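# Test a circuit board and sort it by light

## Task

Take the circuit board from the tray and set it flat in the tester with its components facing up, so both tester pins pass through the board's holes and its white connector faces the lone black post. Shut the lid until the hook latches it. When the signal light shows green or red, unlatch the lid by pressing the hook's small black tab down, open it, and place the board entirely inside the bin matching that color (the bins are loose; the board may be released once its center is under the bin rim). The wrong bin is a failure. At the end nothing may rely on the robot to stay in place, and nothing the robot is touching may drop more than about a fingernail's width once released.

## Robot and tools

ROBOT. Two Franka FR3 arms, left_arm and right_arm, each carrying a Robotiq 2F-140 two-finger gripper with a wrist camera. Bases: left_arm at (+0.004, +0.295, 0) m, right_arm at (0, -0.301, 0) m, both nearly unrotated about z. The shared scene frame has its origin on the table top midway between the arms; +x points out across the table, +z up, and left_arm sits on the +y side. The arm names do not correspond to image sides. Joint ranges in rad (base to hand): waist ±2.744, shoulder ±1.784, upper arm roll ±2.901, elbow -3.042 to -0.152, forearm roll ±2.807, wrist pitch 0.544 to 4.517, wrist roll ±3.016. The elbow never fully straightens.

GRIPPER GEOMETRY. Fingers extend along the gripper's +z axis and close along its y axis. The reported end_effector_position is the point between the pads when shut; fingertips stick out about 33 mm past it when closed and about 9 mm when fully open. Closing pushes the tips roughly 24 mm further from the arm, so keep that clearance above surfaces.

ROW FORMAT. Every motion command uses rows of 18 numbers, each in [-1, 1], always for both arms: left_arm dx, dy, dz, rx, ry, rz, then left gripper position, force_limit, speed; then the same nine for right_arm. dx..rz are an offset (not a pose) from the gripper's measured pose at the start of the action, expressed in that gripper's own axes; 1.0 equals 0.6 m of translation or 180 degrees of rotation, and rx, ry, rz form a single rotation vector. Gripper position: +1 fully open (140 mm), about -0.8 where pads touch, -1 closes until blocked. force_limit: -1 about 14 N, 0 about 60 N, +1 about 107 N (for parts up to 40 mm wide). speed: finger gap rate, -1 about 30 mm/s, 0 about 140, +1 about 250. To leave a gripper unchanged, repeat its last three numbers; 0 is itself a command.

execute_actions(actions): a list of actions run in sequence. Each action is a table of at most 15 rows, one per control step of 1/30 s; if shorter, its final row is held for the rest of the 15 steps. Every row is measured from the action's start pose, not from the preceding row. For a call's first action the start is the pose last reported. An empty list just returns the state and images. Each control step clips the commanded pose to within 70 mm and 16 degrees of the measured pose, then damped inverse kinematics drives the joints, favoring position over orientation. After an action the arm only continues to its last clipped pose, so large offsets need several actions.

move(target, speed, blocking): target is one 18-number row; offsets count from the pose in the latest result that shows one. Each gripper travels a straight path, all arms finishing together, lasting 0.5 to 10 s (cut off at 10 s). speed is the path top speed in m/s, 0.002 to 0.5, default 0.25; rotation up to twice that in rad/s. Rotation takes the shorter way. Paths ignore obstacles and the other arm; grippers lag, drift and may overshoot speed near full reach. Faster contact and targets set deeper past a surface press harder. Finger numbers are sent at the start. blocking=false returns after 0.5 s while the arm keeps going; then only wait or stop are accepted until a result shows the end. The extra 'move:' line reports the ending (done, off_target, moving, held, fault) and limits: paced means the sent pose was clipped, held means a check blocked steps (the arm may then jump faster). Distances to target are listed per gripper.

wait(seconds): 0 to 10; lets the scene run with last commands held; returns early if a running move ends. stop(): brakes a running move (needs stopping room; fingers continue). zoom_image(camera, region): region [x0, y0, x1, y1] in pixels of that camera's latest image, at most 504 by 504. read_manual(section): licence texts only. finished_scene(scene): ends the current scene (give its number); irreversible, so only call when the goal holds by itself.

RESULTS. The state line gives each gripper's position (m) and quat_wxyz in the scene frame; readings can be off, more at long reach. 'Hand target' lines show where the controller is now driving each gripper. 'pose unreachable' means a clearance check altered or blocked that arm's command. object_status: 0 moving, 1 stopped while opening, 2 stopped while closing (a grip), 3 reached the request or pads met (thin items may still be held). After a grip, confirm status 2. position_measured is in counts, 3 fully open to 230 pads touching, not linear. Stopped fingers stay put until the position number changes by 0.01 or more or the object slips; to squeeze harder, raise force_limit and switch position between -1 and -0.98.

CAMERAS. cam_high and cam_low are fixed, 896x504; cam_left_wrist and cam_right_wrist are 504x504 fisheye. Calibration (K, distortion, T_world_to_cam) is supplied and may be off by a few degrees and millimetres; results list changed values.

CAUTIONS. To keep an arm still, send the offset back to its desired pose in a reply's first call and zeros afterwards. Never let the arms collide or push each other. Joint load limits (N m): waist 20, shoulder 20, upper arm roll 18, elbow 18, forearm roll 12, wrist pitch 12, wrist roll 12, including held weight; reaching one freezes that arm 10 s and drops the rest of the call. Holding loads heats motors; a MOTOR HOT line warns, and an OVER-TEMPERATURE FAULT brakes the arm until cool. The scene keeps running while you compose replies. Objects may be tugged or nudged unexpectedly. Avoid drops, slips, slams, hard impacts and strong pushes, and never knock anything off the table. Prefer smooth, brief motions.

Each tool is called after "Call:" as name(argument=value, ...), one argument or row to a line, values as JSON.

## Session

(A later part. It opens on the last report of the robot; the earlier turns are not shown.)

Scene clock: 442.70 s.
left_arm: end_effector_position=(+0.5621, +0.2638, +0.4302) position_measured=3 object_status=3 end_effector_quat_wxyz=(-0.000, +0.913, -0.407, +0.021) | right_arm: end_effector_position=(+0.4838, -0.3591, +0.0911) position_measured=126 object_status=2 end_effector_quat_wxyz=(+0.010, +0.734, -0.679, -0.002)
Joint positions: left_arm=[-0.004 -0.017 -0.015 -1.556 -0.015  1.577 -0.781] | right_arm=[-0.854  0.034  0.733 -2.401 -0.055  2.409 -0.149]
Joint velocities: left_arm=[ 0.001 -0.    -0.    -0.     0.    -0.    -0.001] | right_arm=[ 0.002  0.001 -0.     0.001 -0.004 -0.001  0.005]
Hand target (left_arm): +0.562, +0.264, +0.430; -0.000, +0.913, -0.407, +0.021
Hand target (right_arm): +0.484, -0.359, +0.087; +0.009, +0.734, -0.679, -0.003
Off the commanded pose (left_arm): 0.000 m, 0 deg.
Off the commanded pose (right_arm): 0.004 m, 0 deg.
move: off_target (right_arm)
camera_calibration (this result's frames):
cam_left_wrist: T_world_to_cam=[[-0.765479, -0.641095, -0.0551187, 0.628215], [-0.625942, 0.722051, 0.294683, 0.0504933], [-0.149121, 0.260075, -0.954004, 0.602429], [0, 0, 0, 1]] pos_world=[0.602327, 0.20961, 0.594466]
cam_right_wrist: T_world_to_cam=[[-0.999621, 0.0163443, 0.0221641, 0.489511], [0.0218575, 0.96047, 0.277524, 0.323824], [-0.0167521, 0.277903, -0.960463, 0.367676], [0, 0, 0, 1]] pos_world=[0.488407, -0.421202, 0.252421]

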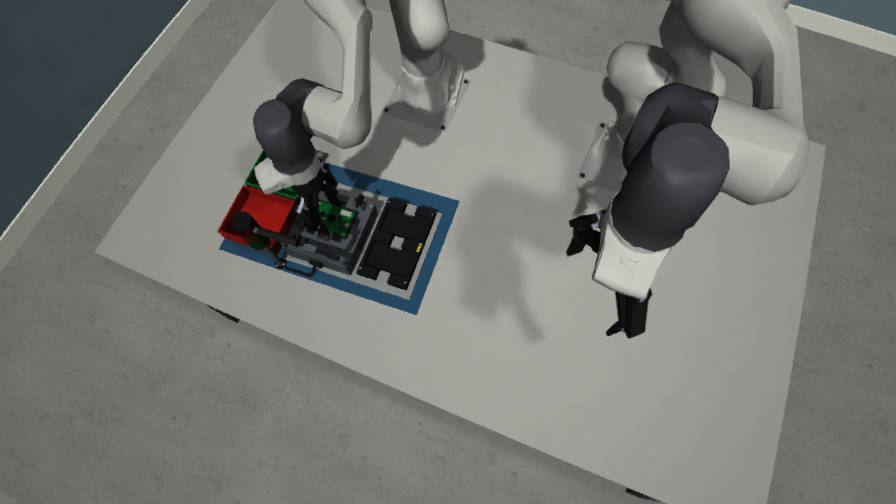

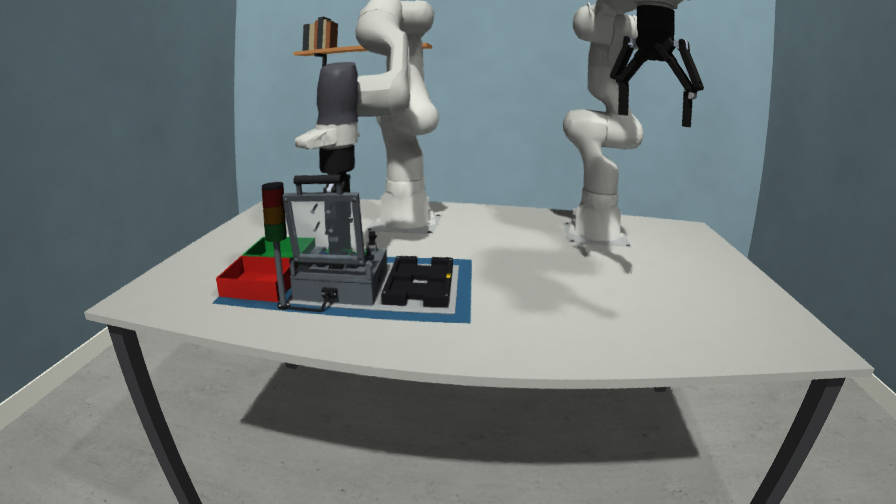

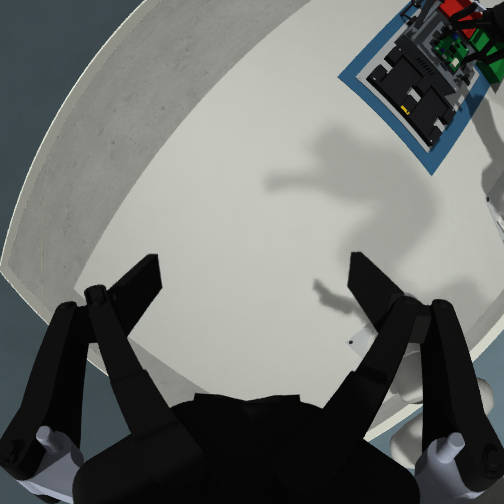

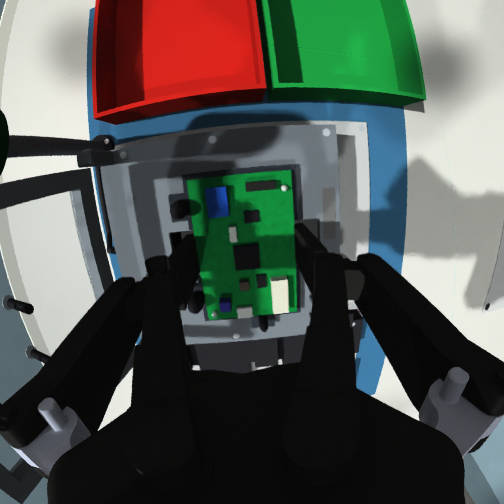

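Call:
execute_actions(
  actions=[
    [[0,0,0,0,0,0,1,0,0, 0,0,0,0,0,0,0.22,0,-0.3]],
    [[0,0,0,0,0,0,1,0,0, 0,0,0,0,0,0,0.22,0,-0.3]],
  ],
)

Call:
move(
  target=[0,0,0,0,0,0,1,0,0, 0.0,0,-0.15,0,0,0,0.22,0,-0.3],
  speed=0.06,
)

Call:
zoom_image(
  camera="cam_right_wrist",
  region=[120,60,400,340],
)

Call:
zoom_image(
  camera="cam_high",
  region=[270,160,400,280],
)

Scene clock: 449.63 s.
left_arm: end_effector_position=(+0.5621, +0.2638, +0.4302) position_measured=3 object_status=3 end_effector_quat_wxyz=(-0.000, +0.913, -0.407, +0.021) | right_arm: end_effector_position=(+0.4838, -0.3591, +0.0914) position_measured=101 object_status=3 end_effector_quat_wxyz=(+0.011, +0.734, -0.679, -0.002)
Joint positions: left_arm=[-0.004 -0.017 -0.015 -1.556 -0.015  1.577 -0.781] | right_arm=[-0.854  0.033  0.733 -2.401 -0.055  2.408 -0.148]
Joint velocities: left_arm=[ 0.001 -0.001  0.     0.     0.001 -0.    -0.   ] | right_arm=[ 0.     0.001  0.001  0.     0.001 -0.    -0.002]
Hand target (left_arm): +0.562, +0.264, +0.430; -0.000, +0.913, -0.407, +0.021
Hand target (right_arm): +0.484, -0.359, +0.091; +0.011, +0.734, -0.679, -0.002
Off the commanded pose (left_arm): 0.000 m, 0 deg.
Off the commanded pose (right_arm): 0.000 m, 0 deg.
camera_calibration (this result's frames):
cam_left_wrist: T_world_to_cam=[[-0.76548, -0.641095, -0.0551188, 0.628215], [-0.625942, 0.722051, 0.294683, 0.0504933], [-0.149121, 0.260075, -0.954004, 0.602428], [0, 0, 0, 1]] pos_world=[0.602327, 0.20961, 0.594466]
cam_right_wrist: T_world_to_cam=[[-0.999613, 0.0167646, 0.0221919, 0.489641], [0.0222535, 0.960721, 0.276623, 0.323699], [-0.0166827, 0.27701, -0.960722, 0.367691], [0, 0, 0, 1]] pos_world=[0.488382, -0.421047, 0.252841]

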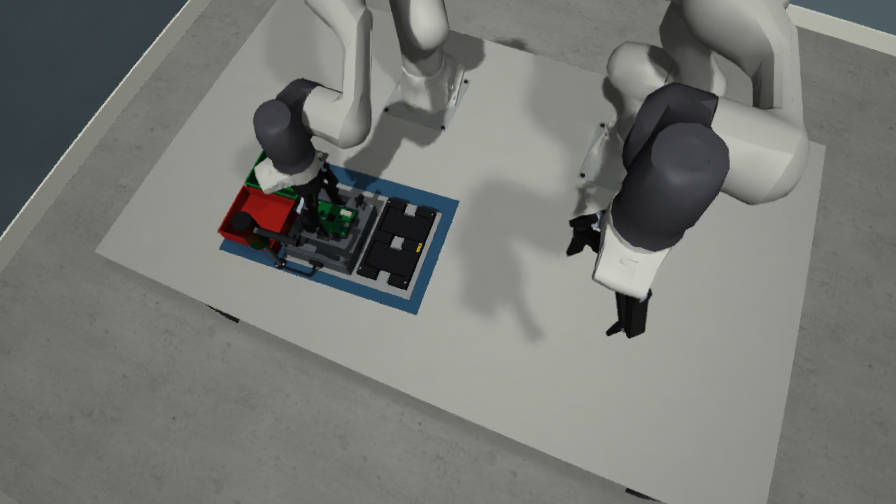

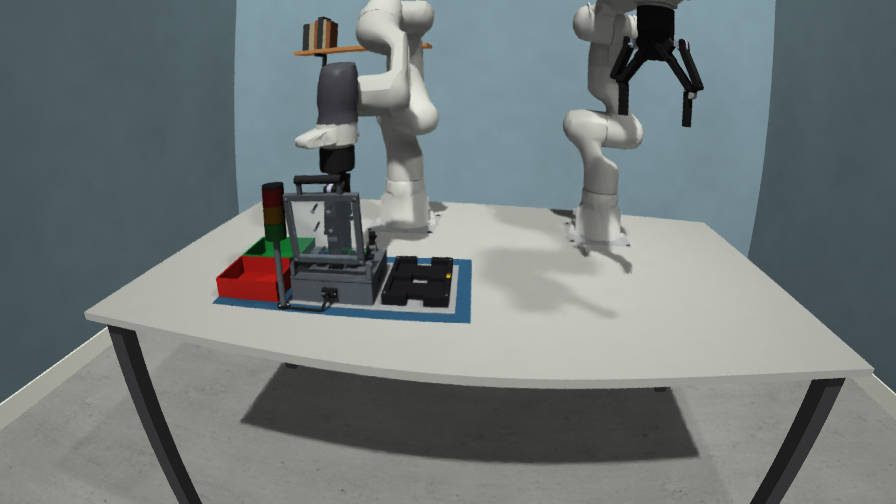

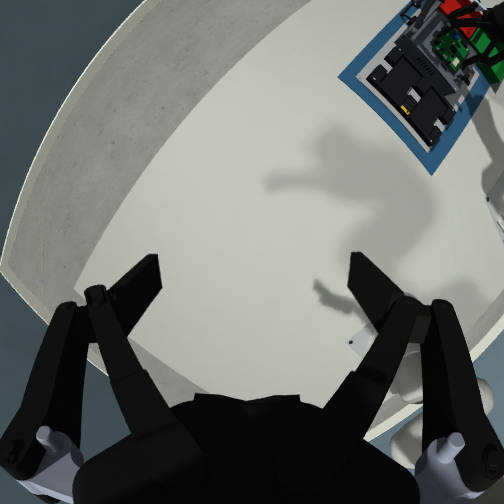

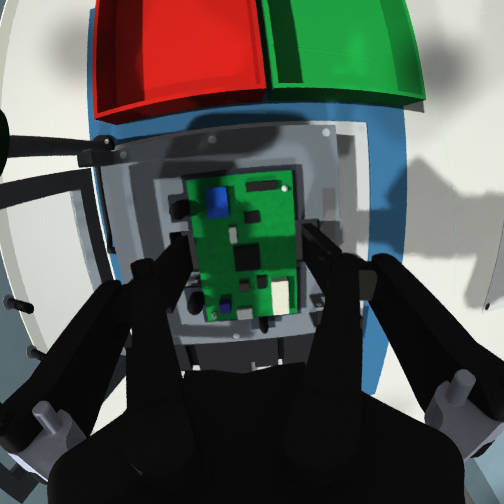

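Scene clock: 451.60 s.
left_arm: end_effector_position=(+0.5621, +0.2638, +0.4302) position_measured=3 object_status=3 end_effector_quat_wxyz=(-0.000, +0.913, -0.407, +0.021) | right_arm: end_effector_position=(+0.4865, -0.3606, +0.1812) position_measured=101 object_status=3 end_effector_quat_wxyz=(+0.010, +0.730, -0.683, -0.000)
Joint positions: left_arm=[-0.004 -0.017 -0.015 -1.556 -0.015  1.577 -0.781] | right_arm=[-0.849 -0.153  0.712 -2.304  0.101  2.174 -0.258]
Joint velocities: left_arm=[-0.    -0.    -0.001  0.    -0.    -0.    -0.   ] | right_arm=[ 0.001 -0.     0.    -0.     0.002 -0.013 -0.012]
Hand target (left_arm): +0.562, +0.264, +0.430; -0.000, +0.913, -0.407, +0.021
Hand target (right_arm): +0.485, -0.360, +0.182; +0.011, +0.732, -0.681, -0.002
Off the commanded pose (left_arm): 0.000 m, 0 deg.
Off the commanded pose (right_arm): 0.003 m, 1 deg.
move: done
camera_calibration (this result's frames):
cam_left_wrist: T_world_to_cam=[[-0.76548, -0.641095, -0.0551187, 0.628215], [-0.625942, 0.722051, 0.294683, 0.0504933], [-0.149121, 0.260075, -0.954004, 0.602429], [0, 0, 0, 1]] pos_world=[0.602327, 0.20961, 0.594466]
cam_right_wrist: T_world_to_cam=[[-0.999452, 0.0276951, 0.0181139, 0.494993], [0.031608, 0.961024, 0.274652, 0.296107], [-0.00980133, 0.275074, -0.961373, 0.450428], [0, 0, 0, 1]] pos_world=[0.489778, -0.422176, 0.342737]

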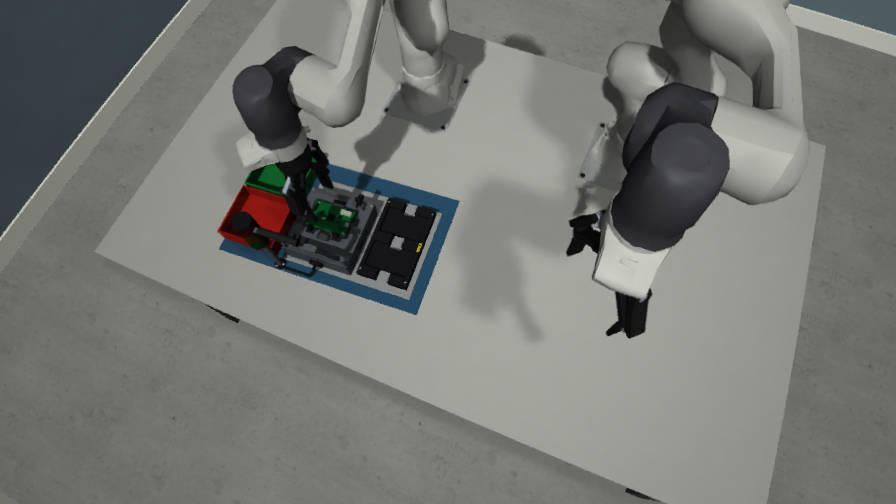

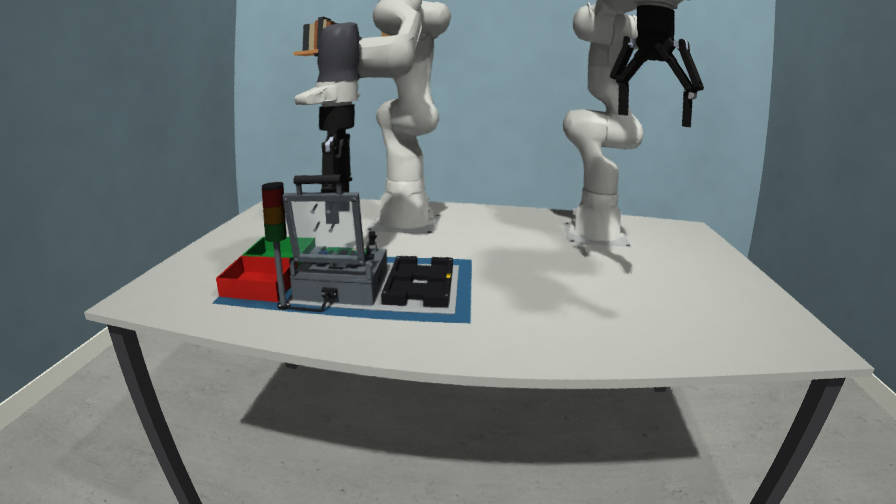

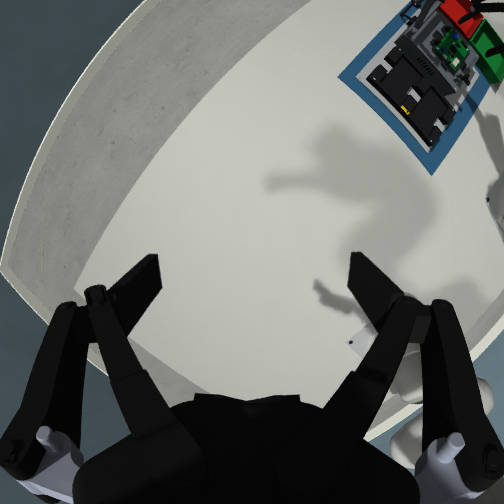

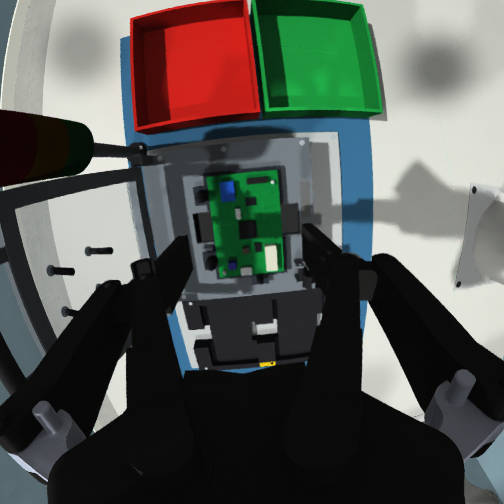

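Region (120, 60, 400, 340) of cam_right_wrist's 504x504 image, scaled by 1.800, with more detail than that image has.

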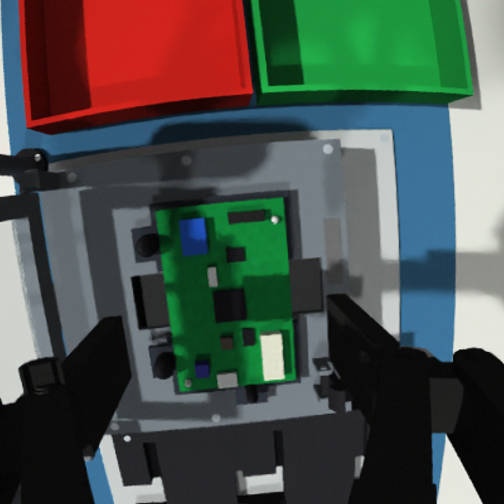

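Region (270, 160, 400, 280) of cam_high's 896x504 image, scaled by 3.877, with more detail than that image has; it fills the top 465 rows of this view, and the rest is white.

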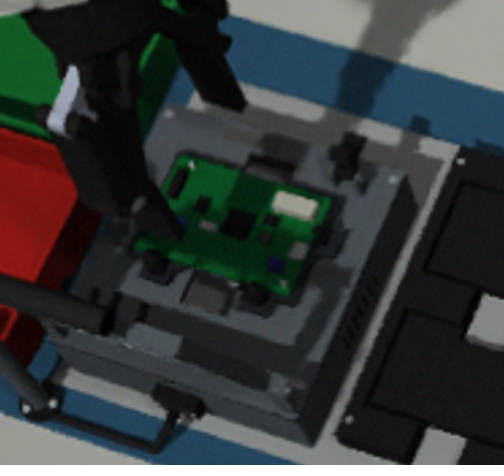

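Call:
move(
  target=[0,0,0,0,0,0,1,0,0, 0.0,-0.05,-0.28,0,0,0,-0.2,0,0],
  speed=0.2,
)

Call:
move(
  target=[0,0,0,0,0,0,1,0,0, 0.012,-0.19,0,0,0,0,-0.2,0,0],
  speed=0.15,
)

Scene clock: 465.10 s.
left_arm: end_effector_position=(+0.5621, +0.2638, +0.4302) position_measured=3 object_status=3 end_effector_quat_wxyz=(-0.000, +0.913, -0.407, +0.021) | right_arm: end_effector_position=(+0.5205, -0.3602, +0.3491) position_measured=154 object_status=3 end_effector_quat_wxyz=(+0.009, +0.730, -0.684, +0.003)
Joint positions: left_arm=[-0.004 -0.017 -0.015 -1.556 -0.015  1.577 -0.781] | right_arm=[-0.855 -0.153  0.691 -1.868  0.081  1.743 -0.241]
Joint velocities: left_arm=[ 0.    -0.001 -0.     0.001 -0.    -0.     0.001] | right_arm=[ 0.    -0.001 -0.001  0.001 -0.001 -0.012  0.008]
Hand target (left_arm): +0.562, +0.264, +0.430; -0.000, +0.913, -0.407, +0.021
Hand target (right_arm): +0.519, -0.360, +0.349; +0.011, +0.728, -0.686, +0.001
Off the commanded pose (left_arm): 0.000 m, 0 deg.
Off the commanded pose (right_arm): 0.005 m, 0 deg.
move: off_target (right_arm)
camera_calibration (this result's frames):
cam_left_wrist: T_world_to_cam=[[-0.765479, -0.641095, -0.0551187, 0.628215], [-0.625943, 0.722051, 0.294683, 0.0504934], [-0.149121, 0.260075, -0.954004, 0.602428], [0, 0, 0, 1]] pos_world=[0.602327, 0.209611, 0.594466]
cam_right_wrist: T_world_to_cam=[[-0.999524, 0.028287, 0.0122832, 0.52827], [0.0305673, 0.961481, 0.273166, 0.249819], [-0.00408303, 0.273411, -0.961889, 0.608665], [0, 0, 0, 1]] pos_world=[0.522868, -0.421555, 0.510737]

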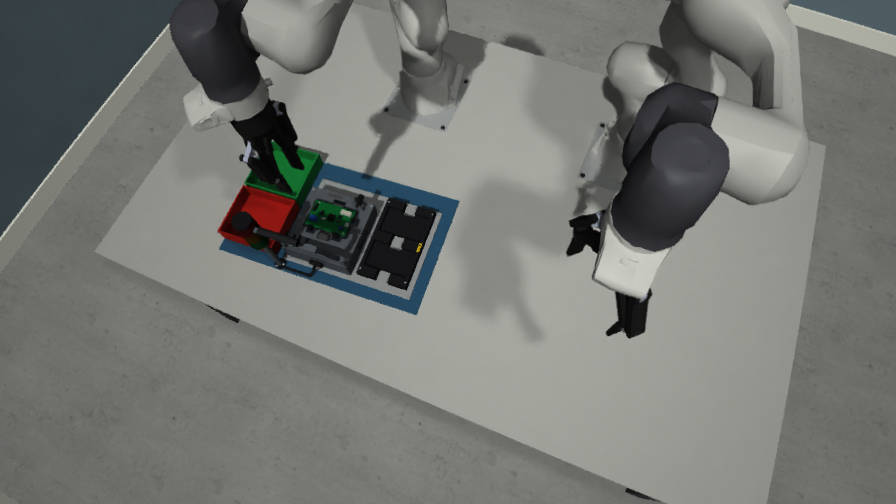

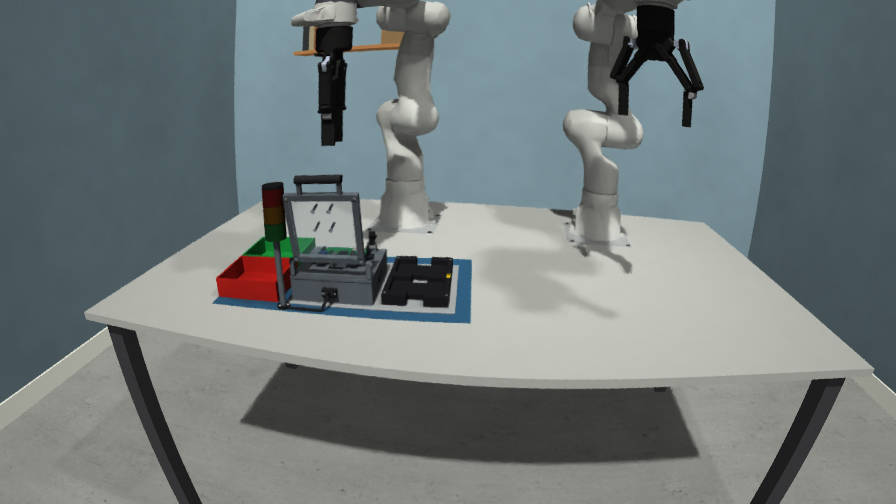

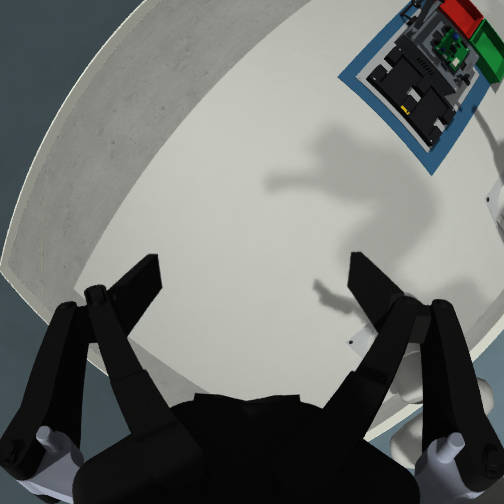

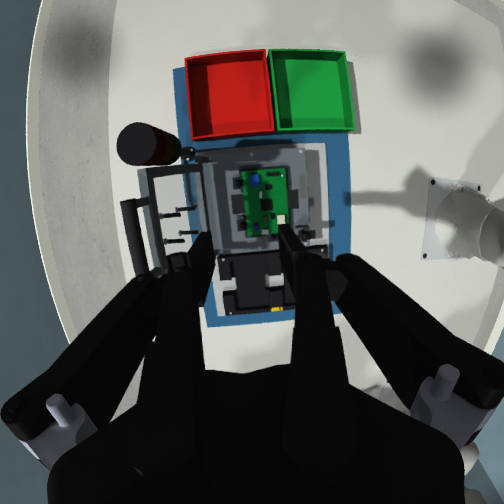

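Scene clock: 466.57 s.
left_arm: end_effector_position=(+0.5621, +0.2638, +0.4302) position_measured=3 object_status=3 end_effector_quat_wxyz=(-0.000, +0.913, -0.407, +0.021) | right_arm: end_effector_position=(+0.6380, -0.3585, +0.3484) position_measured=154 object_status=3 end_effector_quat_wxyz=(+0.009, +0.735, -0.678, +0.006)
Joint positions: left_arm=[-0.004 -0.017 -0.015 -1.556 -0.015  1.577 -0.781] | right_arm=[-0.651  0.334  0.704 -1.377 -0.235  1.63  -0.034]
Joint velocities: left_arm=[-0.    -0.001  0.001 -0.    -0.001  0.     0.001] | right_arm=[ 0.006  0.001 -0.01   0.003 -0.    -0.012  0.025]
Hand target (left_arm): +0.562, +0.264, +0.430; -0.000, +0.913, -0.407, +0.021
Hand target (right_arm): +0.637, -0.360, +0.348; +0.011, +0.731, -0.682, +0.005
Off the commanded pose (left_arm): 0.000 m, 0 deg.
Off the commanded pose (right_arm): 0.004 m, 1 deg.
move: off_target (right_arm)
camera_calibration (this result's frames):
cam_left_wrist: T_world_to_cam=[[-0.765479, -0.641095, -0.0551187, 0.628215], [-0.625943, 0.722051, 0.294683, 0.0504933], [-0.149121, 0.260075, -0.954004, 0.602428], [0, 0, 0, 1]] pos_world=[0.602327, 0.20961, 0.594466]
cam_right_wrist: T_world_to_cam=[[-0.999906, 0.0118962, 0.00675852, 0.641944], [0.0132751, 0.963109, 0.268785, 0.257896], [-0.00331168, 0.26885, -0.963176, 0.606383], [0, 0, 0, 1]] pos_world=[0.640468, -0.419044, 0.510396]

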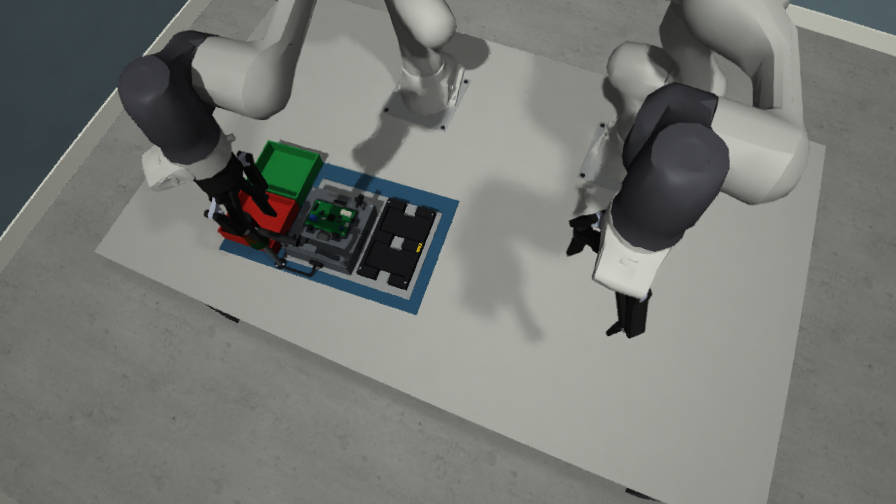

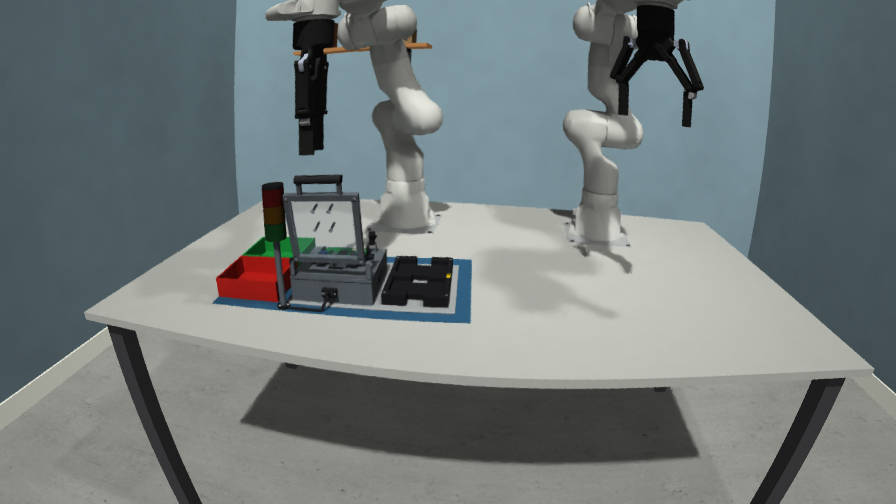

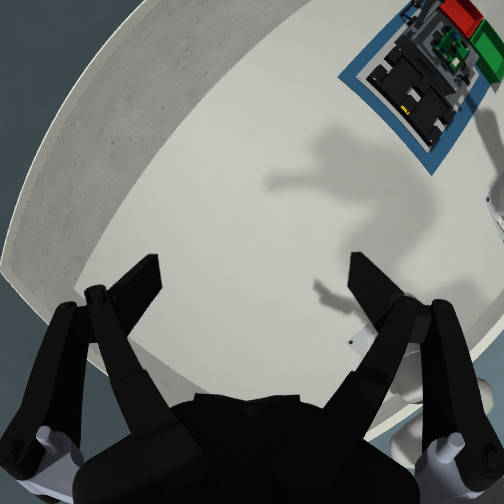

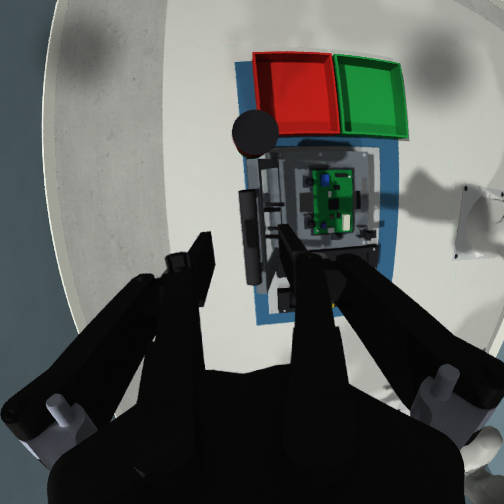

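Call:
move(
  target=[0,0,0,0,0,0,1,0,0, -0.003,0.006,0.095,0,0,0,-0.2,0,0],
  speed=0.06,
)

Call:
zoom_image(
  camera="cam_low",
  region=[250,120,400,240],
)

Scene clock: 475.93 s.
left_arm: end_effector_position=(+0.5621, +0.2638, +0.4302) position_measured=3 object_status=3 end_effector_quat_wxyz=(-0.000, +0.913, -0.407, +0.021) | right_arm: end_effector_position=(+0.6324, -0.3581, +0.2905) position_measured=154 object_status=3 end_effector_quat_wxyz=(+0.011, +0.734, -0.679, +0.005)
Joint positions: left_arm=[-0.004 -0.017 -0.015 -1.556 -0.015  1.577 -0.781] | right_arm=[-0.686  0.307  0.703 -1.559 -0.224  1.783 -0.027]
Joint velocities: left_arm=[ 0.     0.001 -0.001 -0.001  0.     0.001 -0.001] | right_arm=[-0.001 -0.001  0.    -0.001  0.001  0.01  -0.   ]
Hand target (left_arm): +0.562, +0.264, +0.430; -0.000, +0.913, -0.407, +0.021
Hand target (right_arm): +0.634, -0.357, +0.291; +0.008, +0.736, -0.677, +0.006
Off the commanded pose (left_arm): 0.000 m, 0 deg.
Off the commanded pose (right_arm): 0.002 m, 0 deg.
move: done
camera_calibration (this result's frames):
cam_left_wrist: T_world_to_cam=[[-0.765479, -0.641095, -0.0551188, 0.628215], [-0.625943, 0.722051, 0.294683, 0.0504934], [-0.149121, 0.260075, -0.954004, 0.602429], [0, 0, 0, 1]] pos_world=[0.602326, 0.209611, 0.594466]
cam_right_wrist: T_world_to_cam=[[-0.999816, 0.0147241, 0.0123302, 0.636073], [0.0174904, 0.963275, 0.267947, 0.27074], [-0.00793205, 0.268113, -0.963355, 0.553169], [0, 0, 0, 1]] pos_world=[0.635608, -0.418475, 0.452511]

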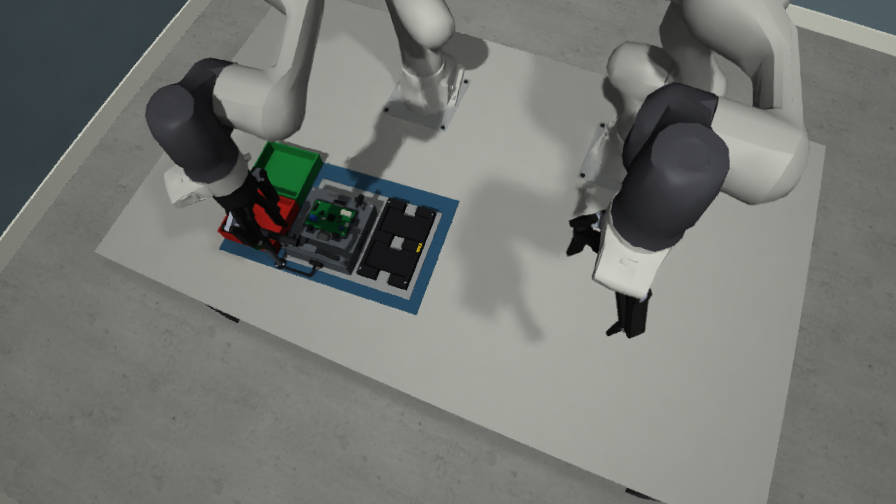

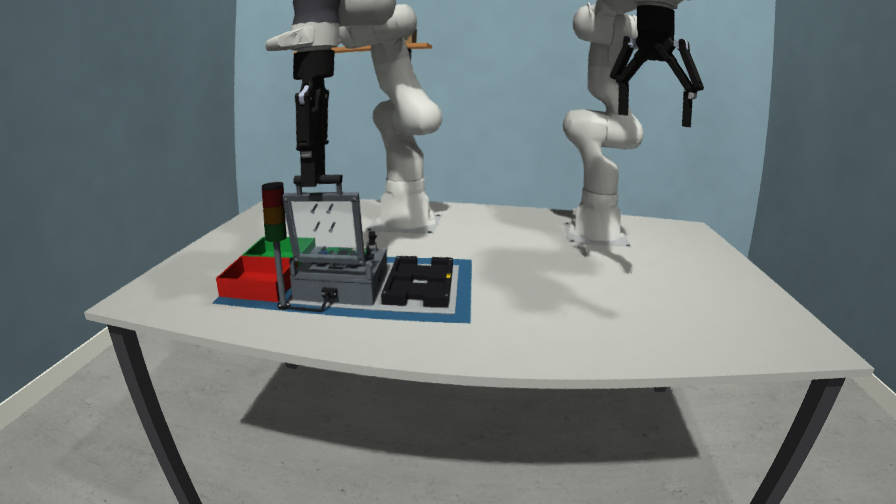

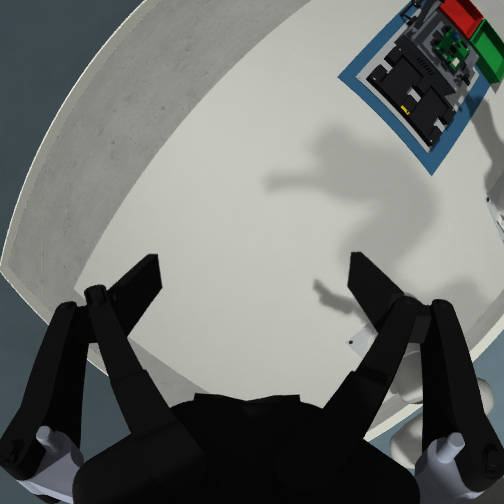

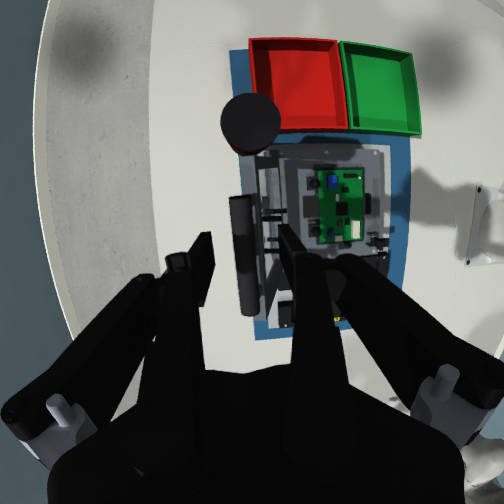

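Region (250, 120, 400, 240) of cam_low's 896x504 image, scaled by 3.360, with more detail than that image has; it fills the top 403 rows of this view, and the rest is white.

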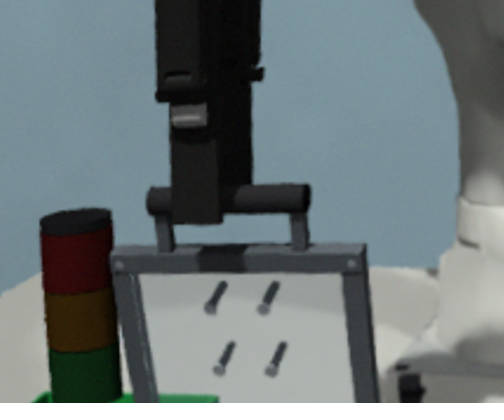

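Call:
move(
  target=[0,0,0,0,0,0,1,0,0, -0.032,-0.003,0.012,0,0,0,-0.2,0,0],
  speed=0.04,
)

Call:
zoom_image(
  camera="cam_low",
  region=[250,120,400,240],
)

Scene clock: 488.13 s.
left_arm: end_effector_position=(+0.5621, +0.2638, +0.4302) position_measured=3 object_status=3 end_effector_quat_wxyz=(-0.000, +0.913, -0.407, +0.021) | right_arm: end_effector_position=(+0.6320, -0.3395, +0.2829) position_measured=154 object_status=3 end_effector_quat_wxyz=(+0.012, +0.737, -0.676, +0.003)
Joint positions: left_arm=[-0.004 -0.017 -0.015 -1.556 -0.015  1.577 -0.781] | right_arm=[-0.661  0.307  0.705 -1.578 -0.224  1.797 -0.005]
Joint velocities: left_arm=[ 0.001 -0.     0.001  0.    -0.    -0.     0.001] | right_arm=[ 0.    -0.     0.001  0.     0.002  0.006  0.017]
Hand target (left_arm): +0.562, +0.264, +0.430; -0.000, +0.913, -0.407, +0.021
Hand target (right_arm): +0.633, -0.339, +0.283; +0.011, +0.734, -0.679, +0.005
Off the commanded pose (left_arm): 0.000 m, 0 deg.
Off the commanded pose (right_arm): 0.001 m, 1 deg.
move: done
camera_calibration (this result's frames):
cam_left_wrist: T_world_to_cam=[[-0.76548, -0.641095, -0.0551187, 0.628215], [-0.625942, 0.722051, 0.294683, 0.0504931], [-0.149121, 0.260075, -0.954004, 0.602428], [0, 0, 0, 1]] pos_world=[0.602327, 0.20961, 0.594466]
cam_right_wrist: T_world_to_cam=[[-0.999848, 0.00626, 0.0162518, 0.631456], [0.0103973, 0.963178, 0.268662, 0.259144], [-0.0139715, 0.268791, -0.963097, 0.544837], [0, 0, 0, 1]] pos_world=[0.636278, -0.400002, 0.444847]

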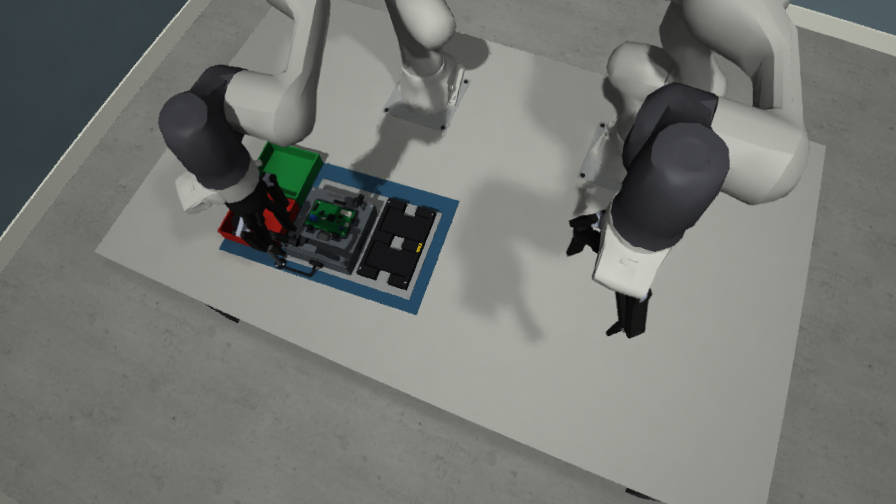

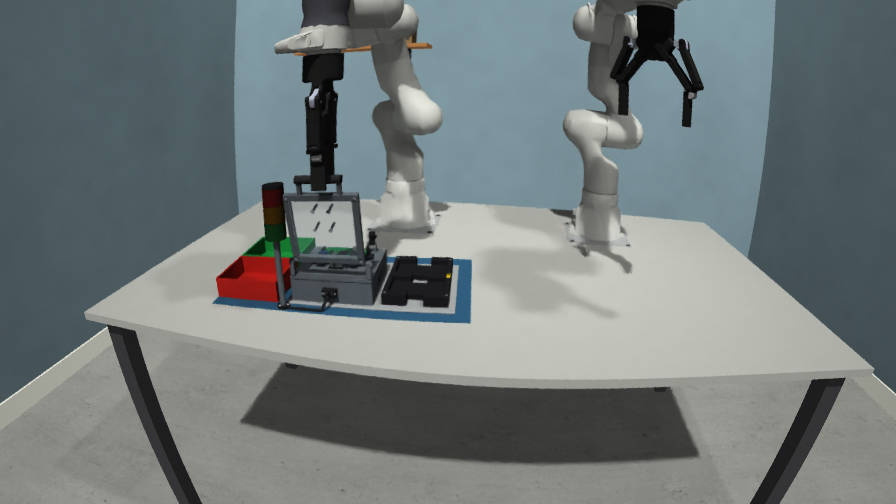

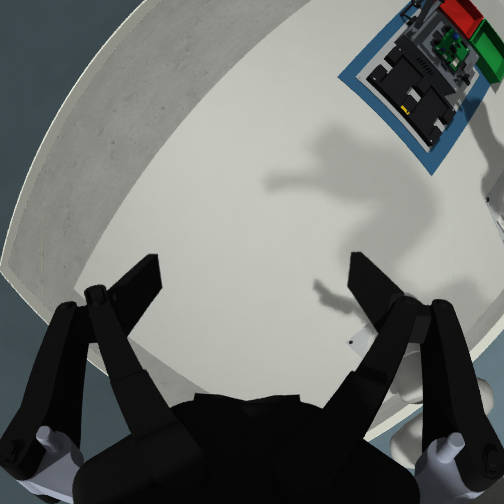

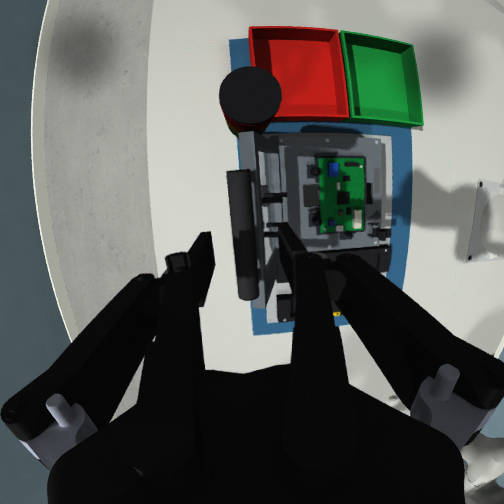

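Region (250, 120, 400, 240) of cam_low's 896x504 image, scaled by 3.360, with more detail than that image has; it fills the top 403 rows of this view, and the rest is white.

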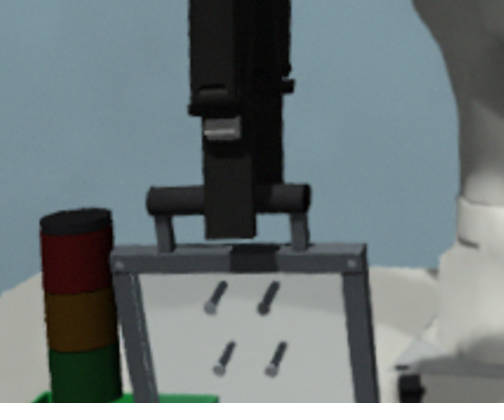

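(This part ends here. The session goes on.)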